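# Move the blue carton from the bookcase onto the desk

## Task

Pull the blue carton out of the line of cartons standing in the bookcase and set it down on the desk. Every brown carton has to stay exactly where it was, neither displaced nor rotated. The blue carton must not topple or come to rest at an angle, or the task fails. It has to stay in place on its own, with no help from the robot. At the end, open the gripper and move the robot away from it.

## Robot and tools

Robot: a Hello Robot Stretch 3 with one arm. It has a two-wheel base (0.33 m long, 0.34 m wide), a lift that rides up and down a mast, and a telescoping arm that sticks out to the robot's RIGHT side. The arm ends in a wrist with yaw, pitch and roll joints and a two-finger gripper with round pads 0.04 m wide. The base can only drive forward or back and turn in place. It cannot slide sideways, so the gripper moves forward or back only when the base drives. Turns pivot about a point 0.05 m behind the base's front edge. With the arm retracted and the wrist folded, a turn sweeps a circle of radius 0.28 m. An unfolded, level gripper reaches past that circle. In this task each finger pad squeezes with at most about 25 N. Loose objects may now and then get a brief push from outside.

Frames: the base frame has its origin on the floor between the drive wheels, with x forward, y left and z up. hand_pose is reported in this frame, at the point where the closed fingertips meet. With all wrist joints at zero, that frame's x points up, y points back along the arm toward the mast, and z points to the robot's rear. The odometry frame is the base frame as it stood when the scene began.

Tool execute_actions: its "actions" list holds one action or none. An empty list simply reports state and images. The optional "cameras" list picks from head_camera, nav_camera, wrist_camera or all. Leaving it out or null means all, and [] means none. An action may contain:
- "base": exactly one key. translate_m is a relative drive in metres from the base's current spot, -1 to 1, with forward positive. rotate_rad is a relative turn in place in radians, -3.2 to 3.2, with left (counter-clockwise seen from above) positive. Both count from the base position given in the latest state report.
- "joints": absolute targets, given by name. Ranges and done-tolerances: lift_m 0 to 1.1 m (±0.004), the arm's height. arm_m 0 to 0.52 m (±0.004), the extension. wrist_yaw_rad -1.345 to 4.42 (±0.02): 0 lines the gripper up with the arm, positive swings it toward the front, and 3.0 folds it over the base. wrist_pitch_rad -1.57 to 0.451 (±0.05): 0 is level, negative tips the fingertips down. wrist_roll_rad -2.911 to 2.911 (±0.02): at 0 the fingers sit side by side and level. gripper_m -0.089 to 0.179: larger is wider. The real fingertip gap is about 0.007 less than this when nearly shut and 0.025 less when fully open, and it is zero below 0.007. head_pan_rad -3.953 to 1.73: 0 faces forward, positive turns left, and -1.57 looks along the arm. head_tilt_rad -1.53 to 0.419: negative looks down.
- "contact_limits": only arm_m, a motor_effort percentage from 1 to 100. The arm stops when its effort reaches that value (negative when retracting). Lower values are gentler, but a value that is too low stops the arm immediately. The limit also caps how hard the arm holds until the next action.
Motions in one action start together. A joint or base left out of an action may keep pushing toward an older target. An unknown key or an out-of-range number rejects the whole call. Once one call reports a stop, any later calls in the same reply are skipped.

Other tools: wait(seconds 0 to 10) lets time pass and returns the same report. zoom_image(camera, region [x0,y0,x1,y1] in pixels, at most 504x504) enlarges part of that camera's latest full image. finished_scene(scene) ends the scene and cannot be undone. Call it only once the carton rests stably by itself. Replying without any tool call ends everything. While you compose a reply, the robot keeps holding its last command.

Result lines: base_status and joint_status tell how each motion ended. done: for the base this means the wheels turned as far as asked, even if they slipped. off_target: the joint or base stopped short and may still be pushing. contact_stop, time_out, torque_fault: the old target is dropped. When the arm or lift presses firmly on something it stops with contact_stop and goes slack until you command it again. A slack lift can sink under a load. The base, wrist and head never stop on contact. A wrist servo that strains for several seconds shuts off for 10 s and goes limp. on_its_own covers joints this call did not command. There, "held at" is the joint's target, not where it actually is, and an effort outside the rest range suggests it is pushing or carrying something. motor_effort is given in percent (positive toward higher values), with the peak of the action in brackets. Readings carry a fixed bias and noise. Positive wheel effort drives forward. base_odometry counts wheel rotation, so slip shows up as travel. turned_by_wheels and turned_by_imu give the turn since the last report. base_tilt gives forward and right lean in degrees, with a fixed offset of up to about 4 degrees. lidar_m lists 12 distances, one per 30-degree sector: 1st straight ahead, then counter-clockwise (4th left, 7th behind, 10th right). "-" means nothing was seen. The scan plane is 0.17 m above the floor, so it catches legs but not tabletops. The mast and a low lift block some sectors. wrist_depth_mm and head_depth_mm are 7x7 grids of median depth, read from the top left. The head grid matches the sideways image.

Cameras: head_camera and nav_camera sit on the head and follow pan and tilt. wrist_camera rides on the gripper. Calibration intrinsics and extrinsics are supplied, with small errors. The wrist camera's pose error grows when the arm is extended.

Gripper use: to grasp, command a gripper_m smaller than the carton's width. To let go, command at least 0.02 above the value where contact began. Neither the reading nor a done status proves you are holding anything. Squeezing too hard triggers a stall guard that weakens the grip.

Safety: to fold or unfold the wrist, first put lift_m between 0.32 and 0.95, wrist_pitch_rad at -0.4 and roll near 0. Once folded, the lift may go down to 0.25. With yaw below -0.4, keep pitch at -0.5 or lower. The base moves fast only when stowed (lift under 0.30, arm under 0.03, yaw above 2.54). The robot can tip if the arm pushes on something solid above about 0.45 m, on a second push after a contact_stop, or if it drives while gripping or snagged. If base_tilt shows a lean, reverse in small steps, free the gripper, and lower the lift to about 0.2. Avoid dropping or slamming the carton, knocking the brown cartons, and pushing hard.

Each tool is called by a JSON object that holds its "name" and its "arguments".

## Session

{"name": "execute_actions", "arguments": {"actions": []}}

Scene clock: 0.00 s.
base_odometry: x=+0.000 y=+0.000 heading=+0.000 (m, m, rad; odometry frame)
turned_by_wheels: +0.000 (rad since the last result)
turned_by_imu: +0.000 (rad since the last result)
base_tilt: forward=-1.0 right=-0.4 (deg)
lidar_m: 1.59 2.40 1.97 2.27 2.32 2.03 2.64 2.09 2.05 1.51 1.35 1.35
head_depth_mm: 1393 1412 1421 1435 1439 1459 1469 / 1529 1529 1539 1557 1578 1596 1608 / 1694 1704 1721 1754 1762 1783 1795 / 1837 1924 1936 1972 2000 2015 1976 / 1867 2213 2267 2308 2341 2366 2088 / 1852 2539 2617 2597 2654 2625 2089 / 1836 2445 2486 2485 2486 2502 2118
base_status: not commanded
joint_positions: lift_m=+0.305 arm_m=+0.002 wrist_yaw_rad=+2.858 wrist_pitch_rad=-0.493 wrist_roll_rad=-0.011 gripper_m=+0.037 head_pan_rad=-0.007 head_tilt_rad=-0.005
joint_status: not commanded
motor_effort: left_wheel=+0 right_wheel=-1 lift_m=+33 arm_m=-1 wrist_yaw_rad=+0 wrist_pitch_rad=+6 wrist_roll_rad=+0 gripper_m=+0 head_pan_rad=+0 head_tilt_rad=+2 (%)
hand_pose: x=+0.0387 y=+0.0585 z=+0.3015 quat_wxyz=(+0.268, +0.699, +0.076, +0.658) (m; base frame)
wrist_depth_mm: - - - - - - - / - - - - - - - / - 782 774 788 786 780 790 / 651 662 654 635 648 643 646 / 547 - 573 547 543 548 536 / 475 - - 468 464 482 468 / - - - 422 412 416 417
pictures: head_camera (sideways: a quarter turn clockwise sets it upright), nav_camera (sideways: a quarter turn counterclockwise sets it upright), wrist_camera
camera_calibration (this result's frames):
head_camera: T_world_to_cam=[[-0.0336104, 0.0498426, -0.998191, 1.31789], [0.0122004, 0.998702, 0.0494573, -0.0643828], [0.999361, -0.0105161, -0.0341749, -0.0062329], [0, 0, 0, 1]] pos_world=[0.0513093, -0.00145343, 1.31848]
nav_camera: T_world_to_cam=[[-0.0245197, 0.0300658, 0.999247, -1.25977], [-0.00247546, -0.999546, 0.0300141, 0.0188578], [0.999696, -0.00173766, 0.024583, -0.0795841], [0, 0, 0, 1]] pos_world=[0.0487176, 0.0565869, 1.26021]
wrist_camera: T_world_to_cam=[[0.94403, -0.329801, 0.00617291, -0.0279615], [-0.212007, -0.620979, -0.754611, 0.298459], [0.252704, 0.711067, -0.656143, 0.314212], [0, 0, 0, 1]] pos_world=[0.0102692, -0.0473107, 0.431561]
Images, in order (width x height): head_camera 896x504, nav_camera 672x504, wrist_camera 644x364.

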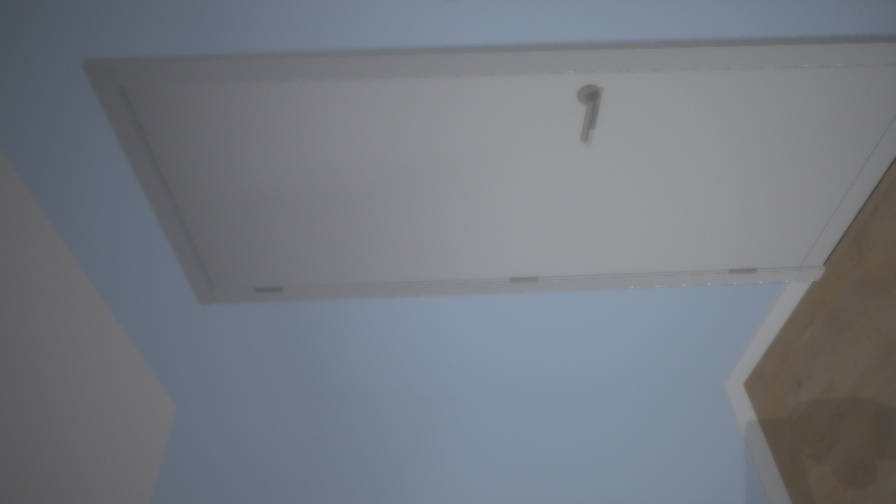

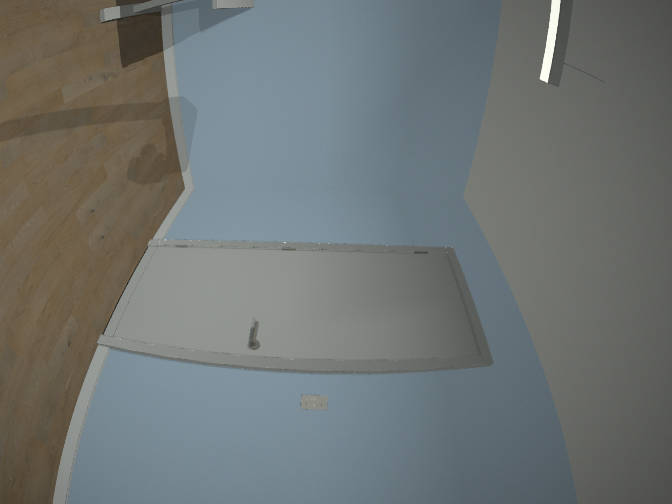

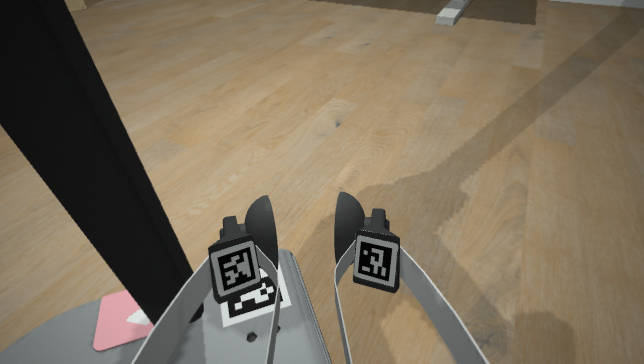

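{"name": "execute_actions", "arguments": {"actions": [{"joints":{"head_pan_rad":-2.4,"head_tilt_rad":-0.4,"lift_m":0.28,"wrist_pitch_rad":-0.4}}], "cameras": ["head_camera","nav_camera"]}}

Scene clock: 2.17 s.
base_odometry: x=+0.000 y=+0.000 heading=+0.000 (m, m, rad; odometry frame)
turned_by_wheels: +0.000 (rad since the last result)
turned_by_imu: +0.000 (rad since the last result)
base_tilt: forward=-1.0 right=-0.4 (deg)
lidar_m: 1.60 2.40 1.96 2.27 2.32 2.03 2.65 2.09 2.04 1.51 1.35 1.35
head_depth_mm: 2006 2179 2294 2561 2206 1664 1334 / 2015 2187 2310 2258 2235 1667 1345 / 2019 2181 2308 2290 2233 1686 1346 / 2016 2193 2297 2525 2253 1692 1350 / 2024 2184 2401 2577 2257 1699 1358 / 2034 2186 2367 2580 2284 1703 1364 / 2026 2188 2371 2600 2281 1713 1365
base_status: not commanded
joint_positions: lift_m=+0.281 arm_m=+0.002 wrist_yaw_rad=+2.858 wrist_pitch_rad=-0.424 wrist_roll_rad=-0.011 gripper_m=+0.037 head_pan_rad=-2.393 head_tilt_rad=-0.395
joint_status: all done
motor_effort: left_wheel=+0(0) right_wheel=+0(1) lift_m=+15(26) arm_m=-1(1) wrist_yaw_rad=+1(0) wrist_pitch_rad=+11(12) wrist_roll_rad=+0(0) gripper_m=+0(1) head_pan_rad=-3(40) head_tilt_rad=-2(26) (%)
hand_pose: x=+0.0413 y=+0.0674 z=+0.2920 quat_wxyz=(+0.245, +0.701, +0.051, +0.667) (m; base frame)
wrist_depth_mm: - - - - - - - / - - - - - - - / - 874 841 854 864 856 812 / 696 680 691 662 666 667 690 / 565 - 582 564 555 557 535 / 485 - - 468 454 481 476 / 440 - - 412 407 411 406
pictures: head_camera (sideways: a quarter turn clockwise sets it upright), nav_camera (sideways: a quarter turn counterclockwise sets it upright)
camera_calibration (this result's frames):
head_camera: T_world_to_cam=[[0.334934, 0.243588, -0.910211, 1.20061], [0.662895, -0.747424, 0.0439045, -0.061099], [-0.669619, -0.618079, -0.411811, 0.495473], [0, 0, 0, 1]] pos_world=[-0.0298448, -0.0318795, 1.29953]
nav_camera: T_world_to_cam=[[-0.241345, -0.265108, 0.933526, -1.17239], [-0.692158, 0.721282, 0.0258894, 0.0284491], [-0.680199, -0.639899, -0.357574, 0.428104], [0, 0, 0, 1]] pos_world=[0.0279375, -0.0573849, 1.24679]
Images, in order (width x height): head_camera 896x504, nav_camera 672x504.

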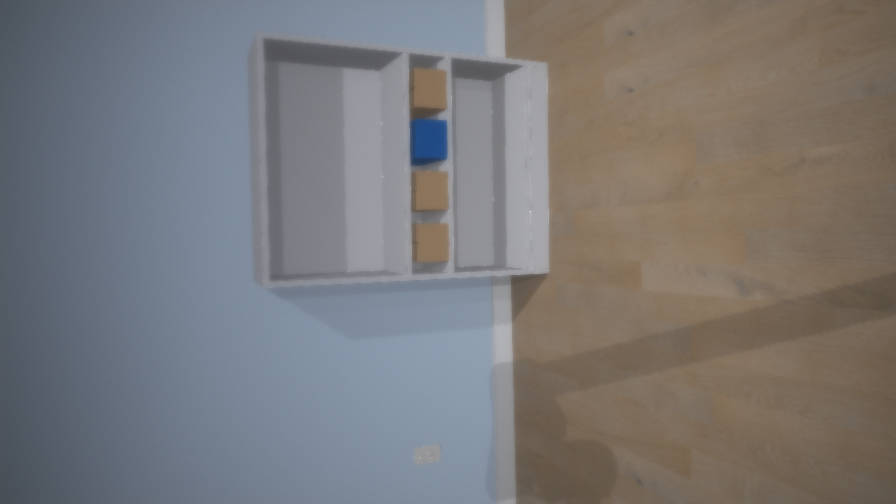

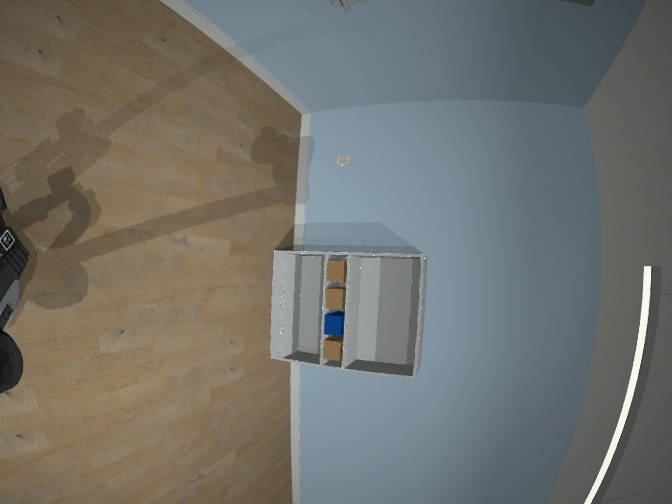

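{"name": "execute_actions", "arguments": {"actions": [{"base":{"rotate_rad":0.517}}], "cameras": []}}

{"name": "execute_actions", "arguments": {"actions": [{"base":{"translate_m":-1.0}}], "cameras": []}}

{"name": "execute_actions", "arguments": {"actions": [{"base":{"translate_m":-0.41}}], "cameras": []}}

{"name": "execute_actions", "arguments": {"actions": [{"base":{"rotate_rad":-1.42},"joints":{"head_pan_rad":-1.57,"head_tilt_rad":-0.9}}], "cameras": []}}

{"name": "execute_actions", "arguments": {"actions": [{"joints":{"lift_m":0.38}}], "cameras": []}}

{"name": "execute_actions", "arguments": {"actions": [{"joints":{"wrist_yaw_rad":0,"gripper_m":0.15}}], "cameras": []}}

{"name": "execute_actions", "arguments": {"actions": [{"joints":{"wrist_pitch_rad":0}}], "cameras": ["head_camera","wrist_camera"]}}

Scene clock: 4.80 s.
base_odometry: x=+0.000 y=+0.000 heading=+0.517 (m, m, rad; odometry frame)
turned_by_wheels: +0.517 (rad since the last result)
turned_by_imu: +0.516 (rad since the last result)
base_tilt: forward=-0.9 right=-0.4 (deg)
lidar_m: 2.40 1.97 2.28 2.07 2.03 2.65 2.12 2.04 1.52 1.35 1.35 1.58
head_depth_mm: 1984 2104 2291 2458 2210 1662 1340 / 2085 2248 2437 2617 2222 1672 1339 / 2215 2366 2573 2760 2225 1681 1350 / 2272 2456 2645 2825 2242 1692 1347 / 2005 2125 2254 2392 2253 1692 1362 / 1732 1817 1921 2027 2074 1710 1364 / 1527 1591 1661 1756 1834 1712 1366
base_status: done
joint_positions: lift_m=+0.281 arm_m=+0.002 wrist_yaw_rad=+2.858 wrist_pitch_rad=-0.424 wrist_roll_rad=-0.011 gripper_m=+0.037 head_pan_rad=-2.393 head_tilt_rad=-0.396
joint_status: not commanded
motor_effort: left_wheel=-3(13) right_wheel=+2(8) lift_m=+14(14) arm_m=-1(1) wrist_yaw_rad=-1(0) wrist_pitch_rad=+10(11) wrist_roll_rad=+0(0) gripper_m=-1(0) head_pan_rad=-4(3) head_tilt_rad=-2(3) (%)
hand_pose: x=+0.0413 y=+0.0674 z=+0.2921 quat_wxyz=(+0.245, +0.701, +0.051, +0.667) (m; base frame)
wrist_depth_mm: - - - - - - - / - - - - - - - / - 849 876 859 840 837 808 / 679 677 673 658 655 659 656 / 563 - 587 556 557 555 546 / 481 - - 473 461 467 471 / 435 - - 416 408 409 407
pictures: none
No camera images: the call's "cameras" was empty. Leave "cameras" out to get every camera's image.

Scene clock: 9.80 s.
base_odometry: x=-0.869 y=-0.494 heading=+0.517 (m, m, rad; odometry frame)
turned_by_wheels: +0.000 (rad since the last result)
turned_by_imu: -0.002 (rad since the last result)
base_tilt: forward=-1.0 right=-0.4 (deg)
lidar_m: 2.92 3.14 2.29 1.99 2.20 1.56 1.13 1.12 1.64 1.56 1.56 1.86
head_depth_mm: 1140 1223 1276 1363 1265 1478 1339 / 1206 1294 1359 1330 1311 1490 1337 / 1273 1370 1488 1618 1779 1679 1350 / 1343 1457 1586 1737 1932 1679 1350 / 1429 1549 1698 1881 2056 1698 1356 / 1517 1669 1833 2049 2168 1692 1363 / 1618 1780 1899 2044 2087 1704 1366
base_status: done
joint_positions: lift_m=+0.281 arm_m=+0.002 wrist_yaw_rad=+2.858 wrist_pitch_rad=-0.423 wrist_roll_rad=-0.011 gripper_m=+0.037 head_pan_rad=-2.393 head_tilt_rad=-0.396
joint_status: not commanded
motor_effort: left_wheel=-3(15) right_wheel=+2(6) lift_m=+15(15) arm_m=-1(1) wrist_yaw_rad=+0(0) wrist_pitch_rad=+10(11) wrist_roll_rad=+0(0) gripper_m=+0(1) head_pan_rad=-4(3) head_tilt_rad=-2(2) (%)
hand_pose: x=+0.0413 y=+0.0675 z=+0.2922 quat_wxyz=(+0.245, +0.701, +0.051, +0.667) (m; base frame)
wrist_depth_mm: - - - - - - - / - - - - - - - / - 873 849 867 841 837 847 / 698 673 671 693 654 664 660 / 568 - 586 561 547 555 549 / 485 - - 481 465 469 474 / 437 - - 413 412 416 408
pictures: none
No camera images: the call's "cameras" was empty. Leave "cameras" out to get every camera's image.

Scene clock: 12.90 s.
base_odometry: x=-1.226 y=-0.697 heading=+0.517 (m, m, rad; odometry frame)
turned_by_wheels: +0.000 (rad since the last result)
turned_by_imu: -0.001 (rad since the last result)
base_tilt: forward=-1.0 right=-0.5 (deg)
lidar_m: 3.33 3.48 2.11 2.11 1.83 0.74 0.75 0.79 0.80 1.65 1.65 1.96
head_depth_mm: 805 859 905 927 1022 918 891 / 847 907 956 1003 1080 955 1142 / 891 958 1011 1031 1119 963 1206 / 943 1023 1097 884 970 1063 1220 / 999 1090 1192 1314 1470 1596 1349 / 1065 1161 1290 1430 1616 1704 1360 / 1137 1255 1393 1570 1797 1715 1366
base_status: done
joint_positions: lift_m=+0.281 arm_m=+0.002 wrist_yaw_rad=+2.858 wrist_pitch_rad=-0.423 wrist_roll_rad=-0.011 gripper_m=+0.037 head_pan_rad=-2.393 head_tilt_rad=-0.396
joint_status: not commanded
motor_effort: left_wheel=-3(14) right_wheel=+2(5) lift_m=+15(15) arm_m=+0(1) wrist_yaw_rad=+1(1) wrist_pitch_rad=+10(10) wrist_roll_rad=+0(0) gripper_m=+0(0) head_pan_rad=-4(4) head_tilt_rad=-2(2) (%)
hand_pose: x=+0.0414 y=+0.0675 z=+0.2923 quat_wxyz=(+0.245, +0.701, +0.051, +0.667) (m; base frame)
wrist_depth_mm: - - - - - - - / - - - - - - - / - 865 843 863 850 827 845 / 694 683 679 673 670 673 655 / 566 - 573 558 565 554 556 / 475 - - 481 466 474 473 / 439 - - 408 413 415 411
pictures: none
No camera images: the call's "cameras" was empty. Leave "cameras" out to get every camera's image.

Scene clock: 15.17 s.
base_odometry: x=-1.226 y=-0.697 heading=-0.903 (m, m, rad; odometry frame)
turned_by_wheels: -1.420 (rad since the last result)
turned_by_imu: -1.415 (rad since the last result)
base_tilt: forward=-1.0 right=-0.4 (deg)
lidar_m: 1.64 1.69 2.21 3.75 2.96 2.11 2.11 1.48 0.74 0.92 0.79 1.32
head_depth_mm: 633 826 906 1558 1408 1232 1092 / 635 959 1036 1080 1360 1235 1133 / 638 953 1061 1050 1356 1239 - / 610 945 1048 1015 1365 1241 - / 611 938 1045 1040 1362 1239 1104 / 615 932 1046 1010 1363 1240 1106 / 619 923 1050 980 1369 1244 1107
base_status: done
joint_positions: lift_m=+0.281 arm_m=+0.002 wrist_yaw_rad=+2.858 wrist_pitch_rad=-0.423 wrist_roll_rad=-0.011 gripper_m=+0.037 head_pan_rad=-1.577 head_tilt_rad=-0.889
joint_status: all done
motor_effort: left_wheel=+3(16) right_wheel=-4(8) lift_m=+15(15) arm_m=-1(1) wrist_yaw_rad=+0(0) wrist_pitch_rad=+10(10) wrist_roll_rad=+0(0) gripper_m=+0(0) head_pan_rad=+3(41) head_tilt_rad=-6(33) (%)
hand_pose: x=+0.0414 y=+0.0675 z=+0.2923 quat_wxyz=(+0.245, +0.701, +0.051, +0.667) (m; base frame)
wrist_depth_mm: - - - - - - - / - - - - - - - / - 873 872 850 870 839 830 / 687 682 680 670 677 672 666 / 568 - 567 557 556 560 543 / 485 - - 481 463 476 468 / 441 - - 409 413 413 414
pictures: none
No camera images: the call's "cameras" was empty. Leave "cameras" out to get every camera's image.

Scene clock: 16.90 s.
base_odometry: x=-1.226 y=-0.697 heading=-0.903 (m, m, rad; odometry frame)
turned_by_wheels: +0.000 (rad since the last result)
turned_by_imu: +0.000 (rad since the last result)
base_tilt: forward=-1.0 right=-0.4 (deg)
lidar_m: 1.65 1.68 2.22 3.75 2.96 2.11 2.11 1.48 0.74 0.92 0.79 1.33
head_depth_mm: 633 827 909 1565 1404 1233 1095 / 636 964 1041 1082 1361 1240 1125 / 637 950 1059 1048 1354 1238 - / 610 946 1053 1013 1362 1260 - / 612 937 1049 1041 1358 1243 1101 / 615 934 1046 1014 1361 1243 1106 / 619 922 1053 980 1366 1248 1107
base_status: not commanded
joint_positions: lift_m=+0.379 arm_m=+0.002 wrist_yaw_rad=+2.858 wrist_pitch_rad=-0.422 wrist_roll_rad=-0.011 gripper_m=+0.037 head_pan_rad=-1.577 head_tilt_rad=-0.889
joint_status: all done
motor_effort: left_wheel=+2(3) right_wheel=-4(3) lift_m=+51(52) arm_m=-1(1) wrist_yaw_rad=+0(0) wrist_pitch_rad=+10(10) wrist_roll_rad=+0(0) gripper_m=+0(1) head_pan_rad=+4(4) head_tilt_rad=-5(5) (%)
hand_pose: x=+0.0414 y=+0.0676 z=+0.3910 quat_wxyz=(+0.245, +0.701, +0.051, +0.668) (m; base frame)
wrist_depth_mm: - - - - - - - / - - - - - - - / - - - - - - - / 817 827 833 845 833 825 821 / 686 - 711 697 684 682 682 / 597 - 564 591 581 578 584 / 516 518 541 513 514 498 509
pictures: none
No camera images: the call's "cameras" was empty. Leave "cameras" out to get every camera's image.

Scene clock: 19.33 s.
base_odometry: x=-1.226 y=-0.697 heading=-0.903 (m, m, rad; odometry frame)
turned_by_wheels: +0.000 (rad since the last result)
turned_by_imu: +0.000 (rad since the last result)
base_tilt: forward=-1.0 right=-0.4 (deg)
lidar_m: 1.64 1.68 2.21 3.75 2.96 2.11 2.11 1.48 0.73 0.92 0.79 1.32
head_depth_mm: 633 825 906 1558 1409 1233 1097 / 635 961 1035 1080 1365 1235 1126 / 638 953 1061 1049 1361 1242 - / 609 946 1052 1012 1367 1265 1120 / 611 938 1045 1040 1365 1247 1102 / 615 931 1051 1012 1365 1246 1105 / 618 923 1048 980 1362 1244 1104
base_status: not commanded
joint_positions: lift_m=+0.379 arm_m=+0.002 wrist_yaw_rad=+0.003 wrist_pitch_rad=-0.422 wrist_roll_rad=-0.011 gripper_m=+0.130 head_pan_rad=-1.577 head_tilt_rad=-0.889
joint_status: gripper_m off_target (ended at +0.130, target +0.150); the others done
motor_effort: left_wheel=+3(3) right_wheel=-3(3) lift_m=+51(51) arm_m=-1(1) wrist_yaw_rad=-3(3) wrist_pitch_rad=+10(10) wrist_roll_rad=+0(0) gripper_m=+100(99) head_pan_rad=+4(4) head_tilt_rad=-5(5) (%)
hand_pose: x=-0.0208 y=-0.3712 z=+0.3910 quat_wxyz=(+0.696, +0.150, -0.687, -0.147) (m; base frame)
wrist_depth_mm: 371 362 373 376 391 399 743 / 585 641 667 667 677 516 803 / 593 717 726 742 747 575 905 / 593 674 672 683 682 788 825 / 565 571 575 605 599 702 692 / 600 - 586 597 584 574 587 / 505 510 506 510 515 506 514
pictures: none
No camera images: the call's "cameras" was empty. Leave "cameras" out to get every camera's image.

Scene clock: 20.40 s.
base_odometry: x=-1.226 y=-0.697 heading=-0.903 (m, m, rad; odometry frame)
turned_by_wheels: +0.000 (rad since the last result)
turned_by_imu: +0.000 (rad since the last result)
base_tilt: forward=-1.0 right=-0.5 (deg)
lidar_m: 1.64 1.68 2.22 3.75 2.96 2.11 2.11 1.48 0.74 0.92 0.79 1.32
head_depth_mm: 633 826 908 1562 1410 1231 1097 / 635 961 1035 1080 1365 1235 1122 / 637 953 1057 1048 1359 1241 - / 610 947 1052 1012 1364 1269 1121 / 612 936 1047 1042 1365 1242 1102 / 616 930 1049 1013 1366 1246 1106 / 618 922 1052 981 1361 1242 1105
base_status: not commanded
joint_positions: lift_m=+0.379 arm_m=+0.002 wrist_yaw_rad=+0.003 wrist_pitch_rad=-0.027 wrist_roll_rad=-0.011 gripper_m=+0.150 head_pan_rad=-1.577 head_tilt_rad=-0.889
joint_status: all done
on_its_own: gripper_m moved +0.020 to your old target +0.150
motor_effort: left_wheel=+2(2) right_wheel=-2(3) lift_m=+51(51) arm_m=-1(1) wrist_yaw_rad=-3(1) wrist_pitch_rad=+12(10) wrist_roll_rad=+0(0) gripper_m=+1(99) head_pan_rad=+4(3) head_tilt_rad=-6(5) (%)
hand_pose: x=-0.0206 y=-0.4028 z=+0.4870 quat_wxyz=(+0.711, +0.011, -0.703, -0.009) (m; base frame)
wrist_depth_mm: 581 607 618 621 650 452 736 / 546 624 610 644 641 441 752 / 413 402 403 406 414 429 766 / 406 415 418 422 436 451 808 / 526 674 711 717 755 819 859 / 543 726 736 739 743 589 865 / 590 641 635 622 611 598 719
pictures: head_camera (sideways: a quarter turn clockwise sets it upright), wrist_camera
camera_calibration (this result's frames):
head_camera: T_world_to_cam=[[0.0544653, 0.793381, -0.606284, 0.806146], [0.998492, -0.0474453, 0.0276124, -0.0419122], [-0.00685821, -0.606874, -0.794768, 0.989603], [0, 0, 0, 1]] pos_world=[0.00472886, -0.0410048, 1.27642]
wrist_camera: T_world_to_cam=[[-0.998777, 0.0460543, -0.0180096, -0.00207117], [0.028853, 0.246962, -0.968596, 0.598242], [-0.0401603, -0.96793, -0.247989, -0.102231], [0, 0, 0, 1]] pos_world=[-0.0234353, -0.2466, 0.554065]
Images, in order (width x height): head_camera 896x504, wrist_camera 644x364.

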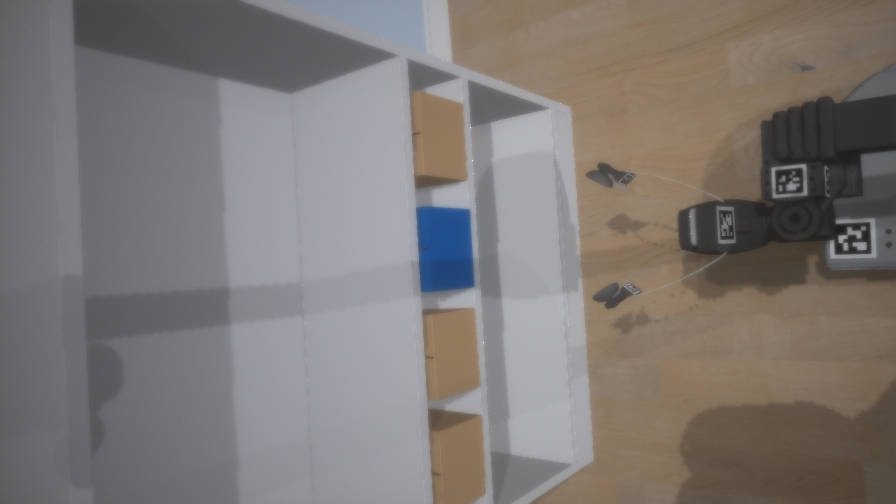

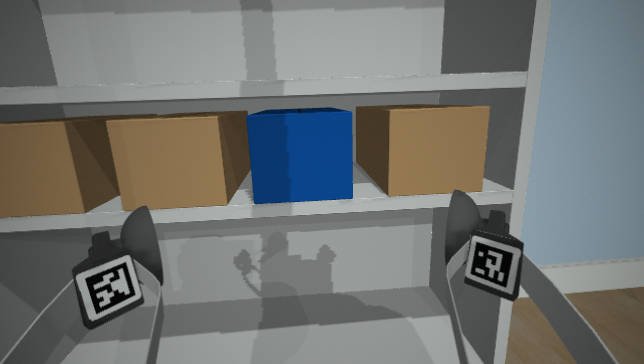

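{"name": "execute_actions", "arguments": {"actions": [{"base":{"translate_m":0.01},"joints":{"arm_m":0.2}}], "cameras": ["head_camera","wrist_camera"]}}

Scene clock: 23.60 s.
base_odometry: x=-1.220 y=-0.704 heading=-0.903 (m, m, rad; odometry frame)
turned_by_wheels: +0.000 (rad since the last result)
turned_by_imu: +0.000 (rad since the last result)
base_tilt: forward=-1.0 right=-0.4 (deg)
lidar_m: 1.64 1.68 2.20 3.32 2.96 2.12 2.12 1.48 0.74 0.92 0.78 1.32
head_depth_mm: 633 850 920 1529 1408 1232 1096 / 633 960 1064 1079 1359 1240 1125 / 637 953 1062 1046 1383 1218 1138 / 608 943 1052 1012 1361 1239 1140 / 611 939 1043 1004 1363 1237 1105 / 613 931 1047 1030 1363 1241 1107 / 619 923 1050 980 1366 1245 1106
base_status: done
joint_positions: lift_m=+0.379 arm_m=+0.200 wrist_yaw_rad=+0.002 wrist_pitch_rad=-0.026 wrist_roll_rad=-0.011 gripper_m=+0.150 head_pan_rad=-1.577 head_tilt_rad=-0.889
joint_status: all done
motor_effort: left_wheel=+3(10) right_wheel=-3(5) lift_m=+51(51) arm_m=+5(6) wrist_yaw_rad=-1(3) wrist_pitch_rad=+11(12) wrist_roll_rad=+0(0) gripper_m=+0(0) head_pan_rad=+4(3) head_tilt_rad=-5(5) (%)
hand_pose: x=-0.0210 y=-0.6001 z=+0.4874 quat_wxyz=(+0.711, +0.010, -0.703, -0.009) (m; base frame)
wrist_depth_mm: 414 424 437 446 450 453 318 / 200 203 208 212 213 221 223 / 245 234 288 220 276 231 233 / 214 218 223 226 256 236 241 / 221 226 233 235 274 246 252 / 230 241 241 247 256 500 291 / 528 535 540 565 570 492 321
pictures: head_camera (sideways: a quarter turn clockwise sets it upright), wrist_camera
camera_calibration (this result's frames):
head_camera: T_world_to_cam=[[0.054449, 0.793382, -0.606285, 0.806147], [0.998493, -0.0474248, 0.0276124, -0.0419122], [-0.00684576, -0.606874, -0.794768, 0.989603], [0, 0, 0, 1]] pos_world=[0.00472971, -0.0410048, 1.27642]
wrist_camera: T_world_to_cam=[[-0.99871, 0.0474492, -0.0180805, 0.00753156], [0.0292068, 0.245525, -0.96895, 0.64665], [-0.0415367, -0.968228, -0.246594, -0.294004], [0, 0, 0, 1]] pos_world=[-0.0235766, -0.443788, 0.554208]
Images, in order (width x height): head_camera 896x504, wrist_camera 644x364.

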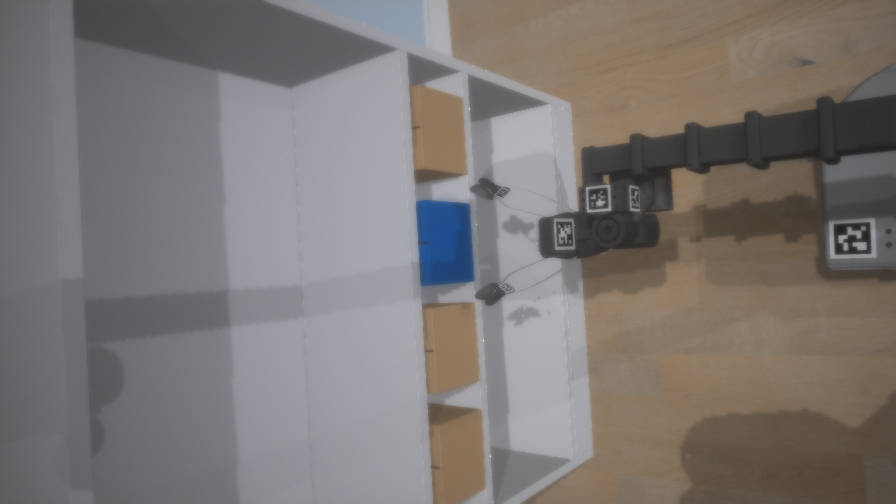

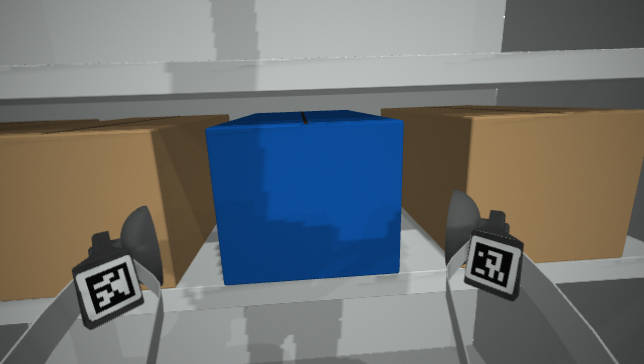

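{"name": "execute_actions", "arguments": {"actions": [{"base":{"translate_m":-0.006},"joints":{"arm_m":0.245,"wrist_yaw_rad":0.035}}], "cameras": ["head_camera","wrist_camera"]}}

Scene clock: 25.60 s.
base_odometry: x=-1.223 y=-0.700 heading=-0.903 (m, m, rad; odometry frame)
turned_by_wheels: +0.000 (rad since the last result)
turned_by_imu: +0.000 (rad since the last result)
base_tilt: forward=-1.0 right=-0.4 (deg)
lidar_m: 1.64 1.68 2.21 3.75 2.96 2.11 2.11 1.48 0.74 0.92 0.79 1.32
head_depth_mm: 632 837 915 1558 1404 1233 1095 / 636 960 1050 1083 1366 1236 1126 / 638 953 1058 1048 1370 1238 1140 / 609 948 1047 1014 1365 1241 1139 / 611 937 1046 1006 1364 1241 1105 / 614 932 1046 1025 1366 1244 1108 / 618 923 1048 980 1372 1244 1105
base_status: done
joint_positions: lift_m=+0.379 arm_m=+0.245 wrist_yaw_rad=+0.032 wrist_pitch_rad=-0.026 wrist_roll_rad=-0.011 gripper_m=+0.150 head_pan_rad=-1.577 head_tilt_rad=-0.889
joint_status: all done
motor_effort: left_wheel=+3(8) right_wheel=-3(8) lift_m=+51(51) arm_m=+5(5) wrist_yaw_rad=+3(4) wrist_pitch_rad=+12(12) wrist_roll_rad=+0(0) gripper_m=-1(0) head_pan_rad=+4(3) head_tilt_rad=-5(5) (%)
hand_pose: x=-0.0132 y=-0.6450 z=+0.4874 quat_wxyz=(+0.711, +0.021, -0.703, +0.002) (m; base frame)
wrist_depth_mm: 386 395 396 398 401 406 312 / 162 165 165 167 169 170 194 / 247 227 185 174 234 203 180 / 173 189 179 178 181 193 187 / 182 219 186 187 190 194 193 / 188 216 194 195 200 207 204 / 199 202 205 206 514 431 313
pictures: head_camera (sideways: a quarter turn clockwise sets it upright), wrist_camera
camera_calibration (this result's frames):
head_camera: T_world_to_cam=[[0.0543454, 0.793389, -0.606285, 0.806147], [0.998499, -0.0472944, 0.0276124, -0.0419122], [-0.00676647, -0.606875, -0.794768, 0.989602], [0, 0, 0, 1]] pos_world=[0.00473506, -0.041005, 1.27642]
wrist_camera: T_world_to_cam=[[-0.999691, 0.0170534, -0.0180809, -0.00219517], [0.0217264, 0.246296, -0.968951, 0.65784], [-0.0120707, -0.969045, -0.24659, -0.337267], [0, 0, 0, 1]] pos_world=[-0.020558, -0.488813, 0.554208]
Images, in order (width x height): head_camera 896x504, wrist_camera 644x364.

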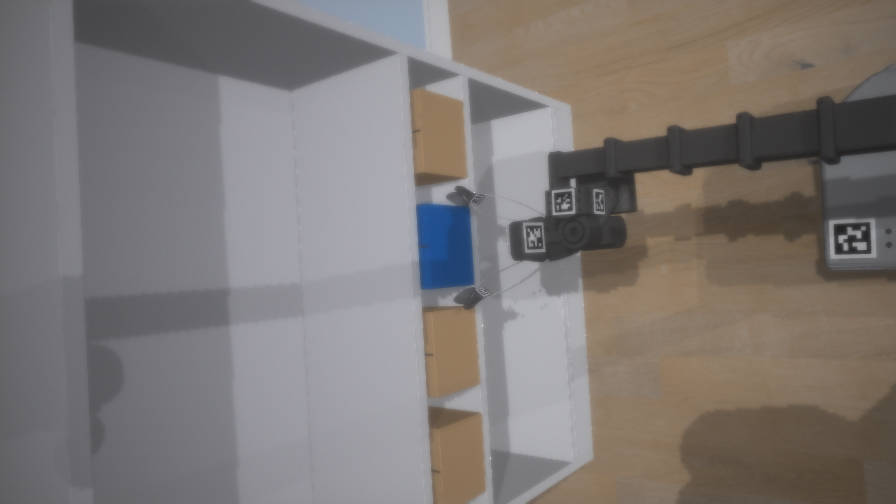

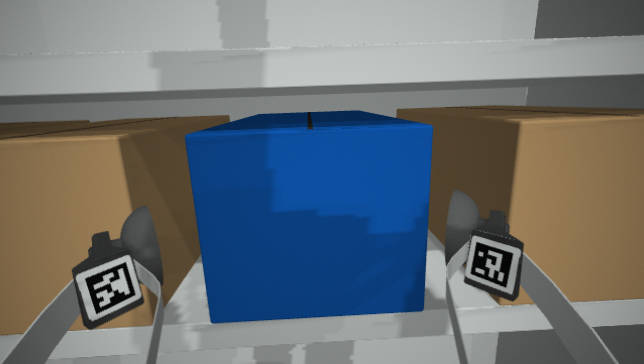

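{"name": "execute_actions", "arguments": {"actions": [{"base":{"translate_m":-0.004}}], "cameras": []}}

{"name": "execute_actions", "arguments": {"actions": [{"joints":{"arm_m":0.295},"contact_limits":{"arm_m":12}}], "cameras": ["head_camera","wrist_camera"]}}

Scene clock: 27.33 s.
base_odometry: x=-1.226 y=-0.697 heading=-0.903 (m, m, rad; odometry frame)
turned_by_wheels: +0.000 (rad since the last result)
turned_by_imu: +0.000 (rad since the last result)
base_tilt: forward=-1.0 right=-0.4 (deg)
lidar_m: 1.65 1.68 2.22 3.76 2.96 2.11 2.11 1.48 0.74 0.92 0.79 1.32
head_depth_mm: 631 826 907 1562 1412 1232 1094 / 634 962 1038 1081 1363 1239 1126 / 637 951 1060 1035 1370 1237 1138 / 608 949 1051 1013 1358 1238 1137 / 611 939 1047 1020 1360 1245 1105 / 614 933 1049 1014 1366 1242 1106 / 618 923 1050 980 1368 1250 1104
base_status: done
joint_positions: lift_m=+0.379 arm_m=+0.245 wrist_yaw_rad=+0.032 wrist_pitch_rad=-0.026 wrist_roll_rad=-0.011 gripper_m=+0.150 head_pan_rad=-1.577 head_tilt_rad=-0.889
joint_status: not commanded
motor_effort: left_wheel=+3(4) right_wheel=-3(9) lift_m=+51(51) arm_m=+5(5) wrist_yaw_rad=+2(3) wrist_pitch_rad=+11(12) wrist_roll_rad=+0(0) gripper_m=+0(0) head_pan_rad=+3(4) head_tilt_rad=-5(5) (%)
hand_pose: x=-0.0132 y=-0.6450 z=+0.4874 quat_wxyz=(+0.711, +0.021, -0.703, +0.002) (m; base frame)
wrist_depth_mm: 390 394 395 395 409 410 308 / 162 163 165 167 169 171 194 / 245 236 186 174 251 198 181 / 174 196 177 179 183 188 186 / 181 229 185 187 191 192 195 / 187 221 193 195 200 206 203 / 200 203 205 208 526 424 307
pictures: none
No camera images: the call's "cameras" was empty. Leave "cameras" out to get every camera's image.

Scene clock: 28.80 s.
base_odometry: x=-1.226 y=-0.697 heading=-0.903 (m, m, rad; odometry frame)
turned_by_wheels: +0.000 (rad since the last result)
turned_by_imu: +0.000 (rad since the last result)
base_tilt: forward=-1.0 right=-0.4 (deg)
lidar_m: 1.64 1.68 2.21 3.75 2.96 2.12 2.11 1.48 0.74 0.92 0.79 1.32
head_depth_mm: 632 824 910 1553 1414 1231 1096 / 634 959 1042 1078 1365 1229 1123 / 638 953 1060 1037 1352 1238 1139 / 609 946 1049 1002 1364 1239 1135 / 612 939 1043 1016 1362 1244 1099 / 615 931 1045 1012 1365 1241 1109 / 617 926 1051 982 1369 1247 1107
base_status: not commanded
joint_positions: lift_m=+0.379 arm_m=+0.294 wrist_yaw_rad=+0.035 wrist_pitch_rad=-0.026 wrist_roll_rad=-0.011 gripper_m=+0.150 head_pan_rad=-1.577 head_tilt_rad=-0.889
joint_status: all done
motor_effort: left_wheel=+3(3) right_wheel=-4(3) lift_m=+51(51) arm_m=+7(10) wrist_yaw_rad=+0(3) wrist_pitch_rad=+11(12) wrist_roll_rad=+0(0) gripper_m=-7(7) head_pan_rad=+3(3) head_tilt_rad=-5(5) (%)
contact_limits: arm_m 12 (drawing in: default 29, maximum 48; extending or still: default 39, maximum 65)
hand_pose: x=-0.0126 y=-0.6948 z=+0.4874 quat_wxyz=(+0.711, +0.022, -0.703, +0.003) (m; base frame)
wrist_depth_mm: 343 344 116 118 119 120 121 / 117 117 119 120 126 155 206 / 242 218 183 163 149 197 138 / 141 133 132 133 135 185 135 / 136 137 138 139 140 165 141 / - 144 143 145 146 206 146 / 144 167 149 152 155 174 154
pictures: head_camera (sideways: a quarter turn clockwise sets it upright), wrist_camera
camera_calibration (this result's frames):
head_camera: T_world_to_cam=[[0.0543361, 0.793389, -0.606285, 0.806147], [0.9985, -0.0472827, 0.0276124, -0.0419122], [-0.00675938, -0.606875, -0.794768, 0.989602], [0, 0, 0, 1]] pos_world=[0.00473554, -0.041005, 1.27642]
wrist_camera: T_world_to_cam=[[-0.999728, 0.0147625, -0.0180804, -0.00235324], [0.0211615, 0.246341, -0.968952, 0.670118], [-0.00985019, -0.969071, -0.246587, -0.385506], [0, 0, 0, 1]] pos_world=[-0.0203306, -0.538625, 0.554209]
Images, in order (width x height): head_camera 896x504, wrist_camera 644x364.

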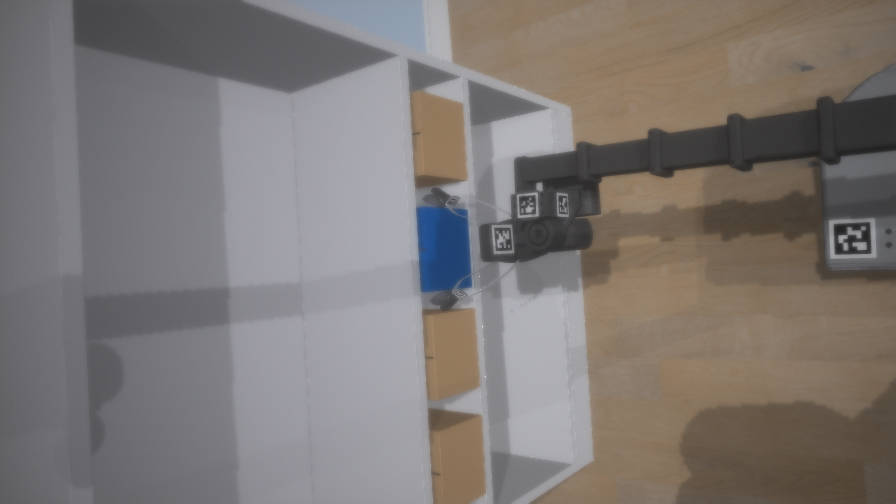

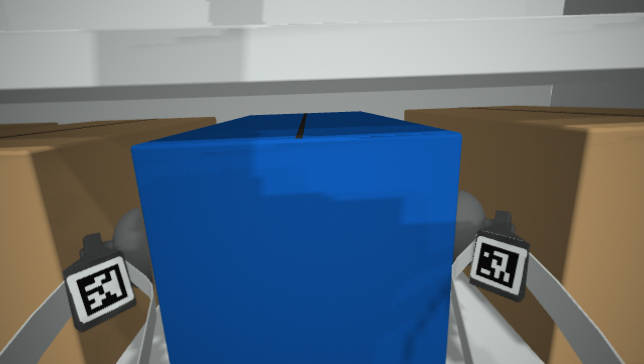

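{"name": "execute_actions", "arguments": {"actions": [{"joints":{"gripper_m":0.08}}], "cameras": []}}

{"name": "execute_actions", "arguments": {"actions": [{"joints":{"arm_m":0.185}}], "cameras": ["head_camera","wrist_camera"]}}

Scene clock: 30.47 s.
base_odometry: x=-1.226 y=-0.697 heading=-0.903 (m, m, rad; odometry frame)
turned_by_wheels: +0.000 (rad since the last result)
turned_by_imu: +0.000 (rad since the last result)
base_tilt: forward=-1.0 right=-0.5 (deg)
lidar_m: 1.64 1.68 2.22 3.75 2.97 2.11 2.11 1.49 0.74 0.92 0.79 1.32
head_depth_mm: 631 827 913 1560 1406 1236 1096 / 636 962 1035 1081 1359 1237 1126 / 638 954 1061 1057 1356 1244 1138 / 609 947 1053 1000 1364 1236 1141 / 612 943 1046 1039 1356 1243 1102 / 615 932 1051 1014 1364 1239 1103 / 619 923 1050 977 1362 1245 1106
base_status: not commanded
joint_positions: lift_m=+0.379 arm_m=+0.295 wrist_yaw_rad=+0.035 wrist_pitch_rad=-0.026 wrist_roll_rad=-0.011 gripper_m=+0.117 head_pan_rad=-1.577 head_tilt_rad=-0.889
joint_status: gripper_m off_target (ended at +0.117, target +0.080)
motor_effort: left_wheel=+3(3) right_wheel=-3(4) lift_m=+51(51) arm_m=+5(8) wrist_yaw_rad=+0(1) wrist_pitch_rad=+11(12) wrist_roll_rad=+0(0) gripper_m=-100(100) head_pan_rad=+3(4) head_tilt_rad=-5(5) (%)
hand_pose: x=-0.0125 y=-0.6950 z=+0.4874 quat_wxyz=(+0.711, +0.022, -0.703, +0.003) (m; base frame)
wrist_depth_mm: 344 348 117 117 119 120 120 / 117 117 119 119 126 154 203 / 241 219 183 163 149 198 138 / 141 133 132 133 134 184 134 / 136 136 137 139 140 165 140 / - 144 144 145 146 207 147 / 145 167 150 151 154 172 154
pictures: none
No camera images: the call's "cameras" was empty. Leave "cameras" out to get every camera's image.

Scene clock: 32.53 s.
base_odometry: x=-1.226 y=-0.697 heading=-0.903 (m, m, rad; odometry frame)
turned_by_wheels: +0.000 (rad since the last result)
turned_by_imu: +0.000 (rad since the last result)
base_tilt: forward=-1.0 right=-0.4 (deg)
lidar_m: 1.64 1.69 2.21 3.34 2.97 2.10 2.11 1.48 0.74 0.92 0.79 1.32
head_depth_mm: 631 826 909 1553 1409 1228 1096 / 634 959 1038 1079 1369 1236 1117 / 638 954 1059 992 1356 1215 1139 / 609 945 1056 947 1357 1240 1139 / 611 938 1046 1037 1362 1240 1105 / 614 932 1051 1015 1366 1248 1108 / 619 924 1048 982 1369 1243 1108
base_status: not commanded
joint_positions: lift_m=+0.379 arm_m=+0.185 wrist_yaw_rad=+0.035 wrist_pitch_rad=-0.026 wrist_roll_rad=-0.011 gripper_m=+0.083 head_pan_rad=-1.577 head_tilt_rad=-0.889
joint_status: all done
on_its_own: gripper_m moved -0.034 to your old target +0.080
motor_effort: left_wheel=+3(3) right_wheel=-3(3) lift_m=+51(51) arm_m=-6(6) wrist_yaw_rad=+0(1) wrist_pitch_rad=+12(12) wrist_roll_rad=+0(0) gripper_m=-100(100) head_pan_rad=+4(4) head_tilt_rad=-5(5) (%)
hand_pose: x=-0.0125 y=-0.5857 z=+0.4874 quat_wxyz=(+0.711, +0.022, -0.703, +0.003) (m; base frame)
wrist_depth_mm: 441 450 452 452 453 457 326 / 221 220 222 225 226 227 229 / 242 229 184 162 150 239 240 / 234 130 128 129 131 246 251 / 243 134 134 135 136 253 261 / 252 140 140 141 143 537 310 / 570 556 147 148 149 506 318
pictures: head_camera (sideways: a quarter turn clockwise sets it upright), wrist_camera
camera_calibration (this result's frames):
head_camera: T_world_to_cam=[[0.0543363, 0.793389, -0.606285, 0.806147], [0.9985, -0.0472829, 0.0276124, -0.0419122], [-0.00675953, -0.606875, -0.794768, 0.989602], [0, 0, 0, 1]] pos_world=[0.00473553, -0.041005, 1.27642]
wrist_camera: T_world_to_cam=[[-0.999733, 0.0143716, -0.018084, -0.00409046], [0.0210686, 0.24635, -0.968952, 0.643257], [-0.0094704, -0.969074, -0.246587, -0.279829], [0, 0, 0, 1]] pos_world=[-0.020292, -0.429583, 0.554209]
Images, in order (width x height): head_camera 896x504, wrist_camera 644x364.

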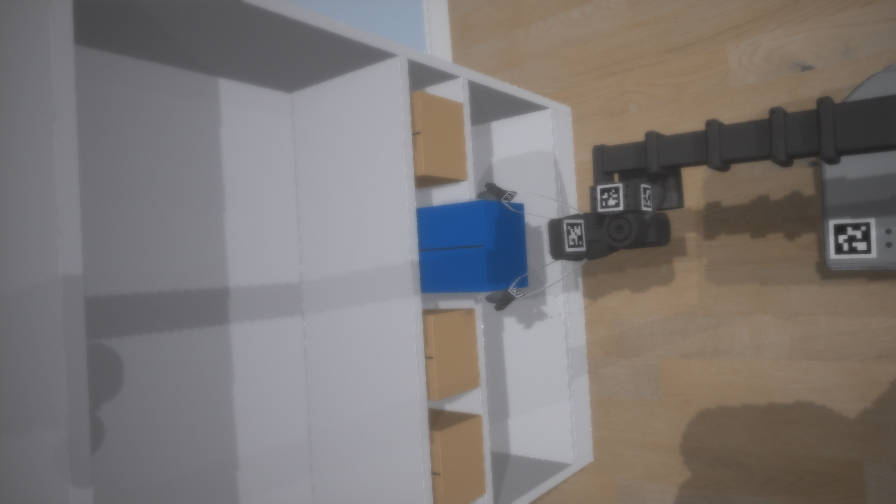

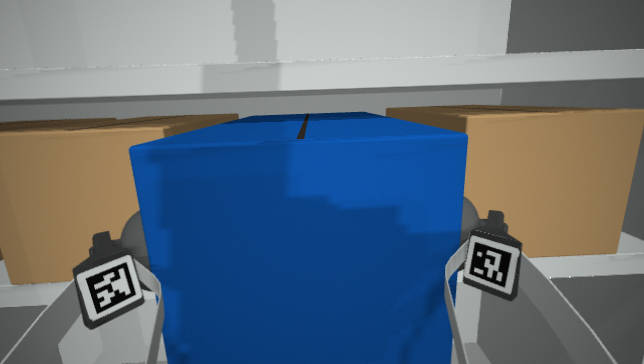

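{"name": "execute_actions", "arguments": {"actions": [{"joints":{"arm_m":0.205}}], "cameras": []}}

{"name": "execute_actions", "arguments": {"actions": [{"joints":{"gripper_m":0.165}}], "cameras": ["wrist_camera"]}}

{"name": "execute_actions", "arguments": {"actions": [{"joints":{"lift_m":0.607,"wrist_pitch_rad":-1.0}}], "cameras": []}}

{"name": "execute_actions", "arguments": {"actions": [{"joints":{"arm_m":0.35},"contact_limits":{"arm_m":12}}], "cameras": ["head_camera","wrist_camera"]}}

Scene clock: 34.30 s.
base_odometry: x=-1.226 y=-0.697 heading=-0.903 (m, m, rad; odometry frame)
turned_by_wheels: +0.000 (rad since the last result)
turned_by_imu: +0.000 (rad since the last result)
base_tilt: forward=-1.0 right=-0.5 (deg)
lidar_m: 1.65 1.68 2.21 3.75 2.96 2.11 2.11 1.48 0.74 0.92 0.79 1.32
head_depth_mm: 632 827 907 1559 1407 1237 1092 / 635 959 1039 1081 1365 1236 1119 / 637 954 1063 994 1354 1220 1137 / 610 948 1055 951 1368 1237 1136 / 610 938 1043 1035 1361 1242 1101 / 614 931 1048 1013 1361 1245 1107 / 618 925 1049 980 1361 1246 1106
base_status: not commanded
joint_positions: lift_m=+0.379 arm_m=+0.205 wrist_yaw_rad=+0.035 wrist_pitch_rad=-0.026 wrist_roll_rad=-0.011 gripper_m=+0.088 head_pan_rad=-1.577 head_tilt_rad=-0.889
joint_status: all done
on_its_own: gripper_m is held at +0.086, not at your +0.080, by its stall guard, which is still easing
motor_effort: left_wheel=+3(3) right_wheel=-4(2) lift_m=+51(51) arm_m=+5(6) wrist_yaw_rad=+0(0) wrist_pitch_rad=+12(11) wrist_roll_rad=+0(0) gripper_m=-68(71) head_pan_rad=+3(3) head_tilt_rad=-5(5) (%)
hand_pose: x=-0.0125 y=-0.6050 z=+0.4874 quat_wxyz=(+0.711, +0.022, -0.703, +0.003) (m; base frame)
wrist_depth_mm: 424 427 444 434 443 438 321 / 202 200 206 206 208 210 212 / 241 219 183 165 149 218 222 / 214 130 129 130 131 225 227 / 223 134 134 135 137 235 240 / 232 140 140 142 143 472 249 / 543 544 146 147 149 504 325
pictures: none
No camera images: the call's "cameras" was empty. Leave "cameras" out to get every camera's image.

Scene clock: 35.57 s.
base_odometry: x=-1.226 y=-0.697 heading=-0.903 (m, m, rad; odometry frame)
turned_by_wheels: +0.000 (rad since the last result)
turned_by_imu: +0.000 (rad since the last result)
base_tilt: forward=-1.0 right=-0.5 (deg)
lidar_m: 1.65 1.68 2.21 3.33 2.96 2.11 2.11 1.48 0.74 0.92 0.79 1.32
head_depth_mm: 632 827 909 1562 1404 1235 1099 / 634 958 1039 1080 1357 1233 1114 / 638 954 1061 1014 1355 1219 1136 / 608 947 1050 950 1362 1236 1140 / 612 939 1045 1037 1363 1245 1103 / 615 932 1050 1011 1367 1245 1104 / 618 922 1051 979 1369 1244 1106
base_status: not commanded
joint_positions: lift_m=+0.379 arm_m=+0.205 wrist_yaw_rad=+0.035 wrist_pitch_rad=-0.026 wrist_roll_rad=-0.011 gripper_m=+0.149 head_pan_rad=-1.577 head_tilt_rad=-0.889
joint_status: gripper_m off_target (ended at +0.149, target +0.165)
motor_effort: left_wheel=+3(3) right_wheel=-3(3) lift_m=+51(51) arm_m=+5(5) wrist_yaw_rad=+0(0) wrist_pitch_rad=+12(11) wrist_roll_rad=+0(0) gripper_m=+99(99) head_pan_rad=+4(4) head_tilt_rad=-5(5) (%)
hand_pose: x=-0.0125 y=-0.6050 z=+0.4874 quat_wxyz=(+0.711, +0.022, -0.703, +0.003) (m; base frame)
wrist_depth_mm: 429 430 434 439 441 439 326 / 201 202 202 206 206 210 212 / 241 218 183 165 151 220 220 / 214 210 133 134 136 225 229 / 224 139 139 140 141 236 239 / 229 145 145 147 147 468 251 / 547 544 152 153 155 500 317
pictures: wrist_camera
camera_calibration (this result's frames):
wrist_camera: T_world_to_cam=[[-0.999733, 0.0143713, -0.0180809, -0.00381586], [0.0210656, 0.24635, -0.968952, 0.647991], [-0.00947091, -0.969074, -0.246587, -0.298454], [0, 0, 0, 1]] pos_world=[-0.0202918, -0.448802, 0.554209]
Images, in order (width x height): wrist_camera 644x364.

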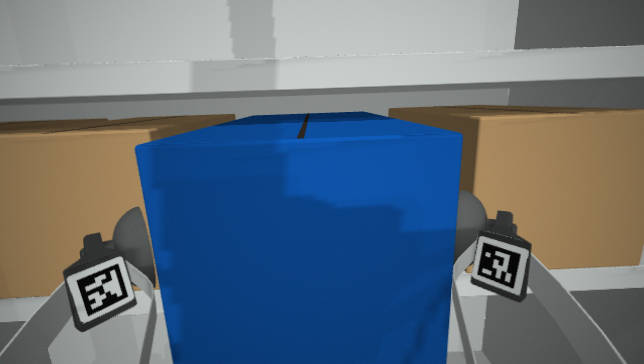

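Scene clock: 38.47 s.
base_odometry: x=-1.226 y=-0.697 heading=-0.903 (m, m, rad; odometry frame)
turned_by_wheels: +0.000 (rad since the last result)
turned_by_imu: +0.000 (rad since the last result)
base_tilt: forward=-1.0 right=-0.5 (deg)
lidar_m: 1.64 1.69 2.21 3.75 2.97 2.11 2.11 1.48 0.74 0.93 0.79 1.32
head_depth_mm: 633 826 910 1552 1407 1230 1105 / 635 961 1040 1072 1400 - - / 637 956 1060 962 1353 1241 1136 / 609 947 1052 952 1355 1239 1136 / 611 939 1046 1038 1370 1239 1105 / 614 935 1045 1012 1363 1246 1106 / 618 924 1049 979 1368 1246 1109
base_status: not commanded
joint_positions: lift_m=+0.606 arm_m=+0.205 wrist_yaw_rad=+0.035 wrist_pitch_rad=-1.003 wrist_roll_rad=-0.011 gripper_m=+0.165 head_pan_rad=-1.577 head_tilt_rad=-0.889
joint_status: all done
on_its_own: gripper_m moved +0.016 to your old target +0.165
motor_effort: left_wheel=+2(2) right_wheel=-3(4) lift_m=+51(49) arm_m=+5(5) wrist_yaw_rad=+0(0) wrist_pitch_rad=+1(11) wrist_roll_rad=+0(0) gripper_m=+1(99) head_pan_rad=+4(3) head_tilt_rad=-5(5) (%)
hand_pose: x=-0.0175 y=-0.4670 z=+0.5160 quat_wxyz=(+0.629, +0.353, -0.610, -0.328) (m; base frame)
wrist_depth_mm: 276 283 186 189 283 300 322 / 536 653 224 225 636 436 829 / 589 632 626 620 652 590 769 / 668 621 648 666 703 722 733 / 671 662 669 674 694 689 689 / 633 631 622 636 643 643 653 / 585 611 595 604 609 623 631
pictures: none
No camera images: the call's "cameras" was empty. Leave "cameras" out to get every camera's image.

Scene clock: 40.80 s.
base_odometry: x=-1.226 y=-0.697 heading=-0.903 (m, m, rad; odometry frame)
turned_by_wheels: +0.000 (rad since the last result)
turned_by_imu: +0.000 (rad since the last result)
base_tilt: forward=-1.0 right=-0.4 (deg)
lidar_m: 1.64 1.68 2.22 3.76 2.96 2.11 2.11 1.48 0.74 0.92 0.79 1.32
head_depth_mm: 632 826 909 1559 1401 1233 1104 / 635 958 1038 1082 1413 - - / 637 955 1068 1413 1353 1239 1135 / 610 945 1053 965 1363 1241 1141 / 611 940 1047 1038 1365 1241 1101 / 615 931 1045 1014 1362 1246 1104 / 619 925 1049 979 1366 1243 1106
base_status: not commanded
joint_positions: lift_m=+0.606 arm_m=+0.350 wrist_yaw_rad=+0.035 wrist_pitch_rad=-1.005 wrist_roll_rad=-0.011 gripper_m=+0.165 head_pan_rad=-1.577 head_tilt_rad=-0.889
joint_status: all done
motor_effort: left_wheel=+2(3) right_wheel=-3(3) lift_m=+51(51) arm_m=+5(6) wrist_yaw_rad=+0(1) wrist_pitch_rad=+2(2) wrist_roll_rad=+0(0) gripper_m=+0(0) head_pan_rad=+4(3) head_tilt_rad=-5(6) (%)
contact_limits: arm_m 12 (drawing in: default 29, maximum 48; extending or still: default 39, maximum 65)
hand_pose: x=-0.0175 y=-0.6116 z=+0.5159 quat_wxyz=(+0.629, +0.353, -0.610, -0.328) (m; base frame)
wrist_depth_mm: 127 129 130 132 133 135 136 / 129 130 132 135 138 141 145 / 165 190 161 162 166 198 189 / 230 220 152 153 156 274 291 / 554 144 144 145 146 685 691 / 619 139 140 188 627 644 655 / 587 597 600 600 612 634 621
pictures: head_camera (sideways: a quarter turn clockwise sets it upright), wrist_camera
camera_calibration (this result's frames):
head_camera: T_world_to_cam=[[0.0543362, 0.793389, -0.606284, 0.806147], [0.9985, -0.0472828, 0.0276124, -0.0419122], [-0.00675946, -0.606875, -0.794768, 0.989603], [0, 0, 0, 1]] pos_world=[0.00473554, -0.041005, 1.27642]
wrist_camera: T_world_to_cam=[[-0.999478, 0.00822469, 0.0312316, -0.0374035], [-0.00278154, 0.941515, -0.336959, 0.776066], [-0.0321764, -0.33687, -0.941001, 0.446572], [0, 0, 0, 1]] pos_world=[-0.0208563, -0.579933, 0.682896]
Images, in order (width x height): head_camera 896x504, wrist_camera 644x364.

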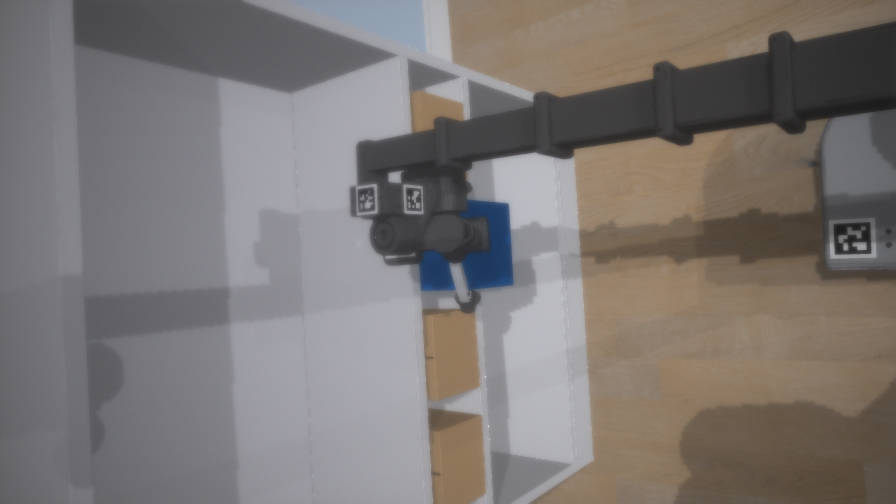

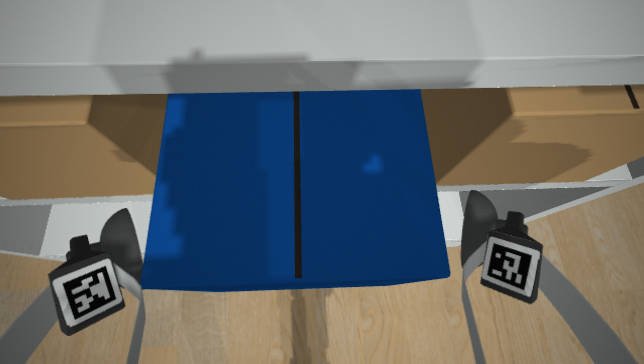

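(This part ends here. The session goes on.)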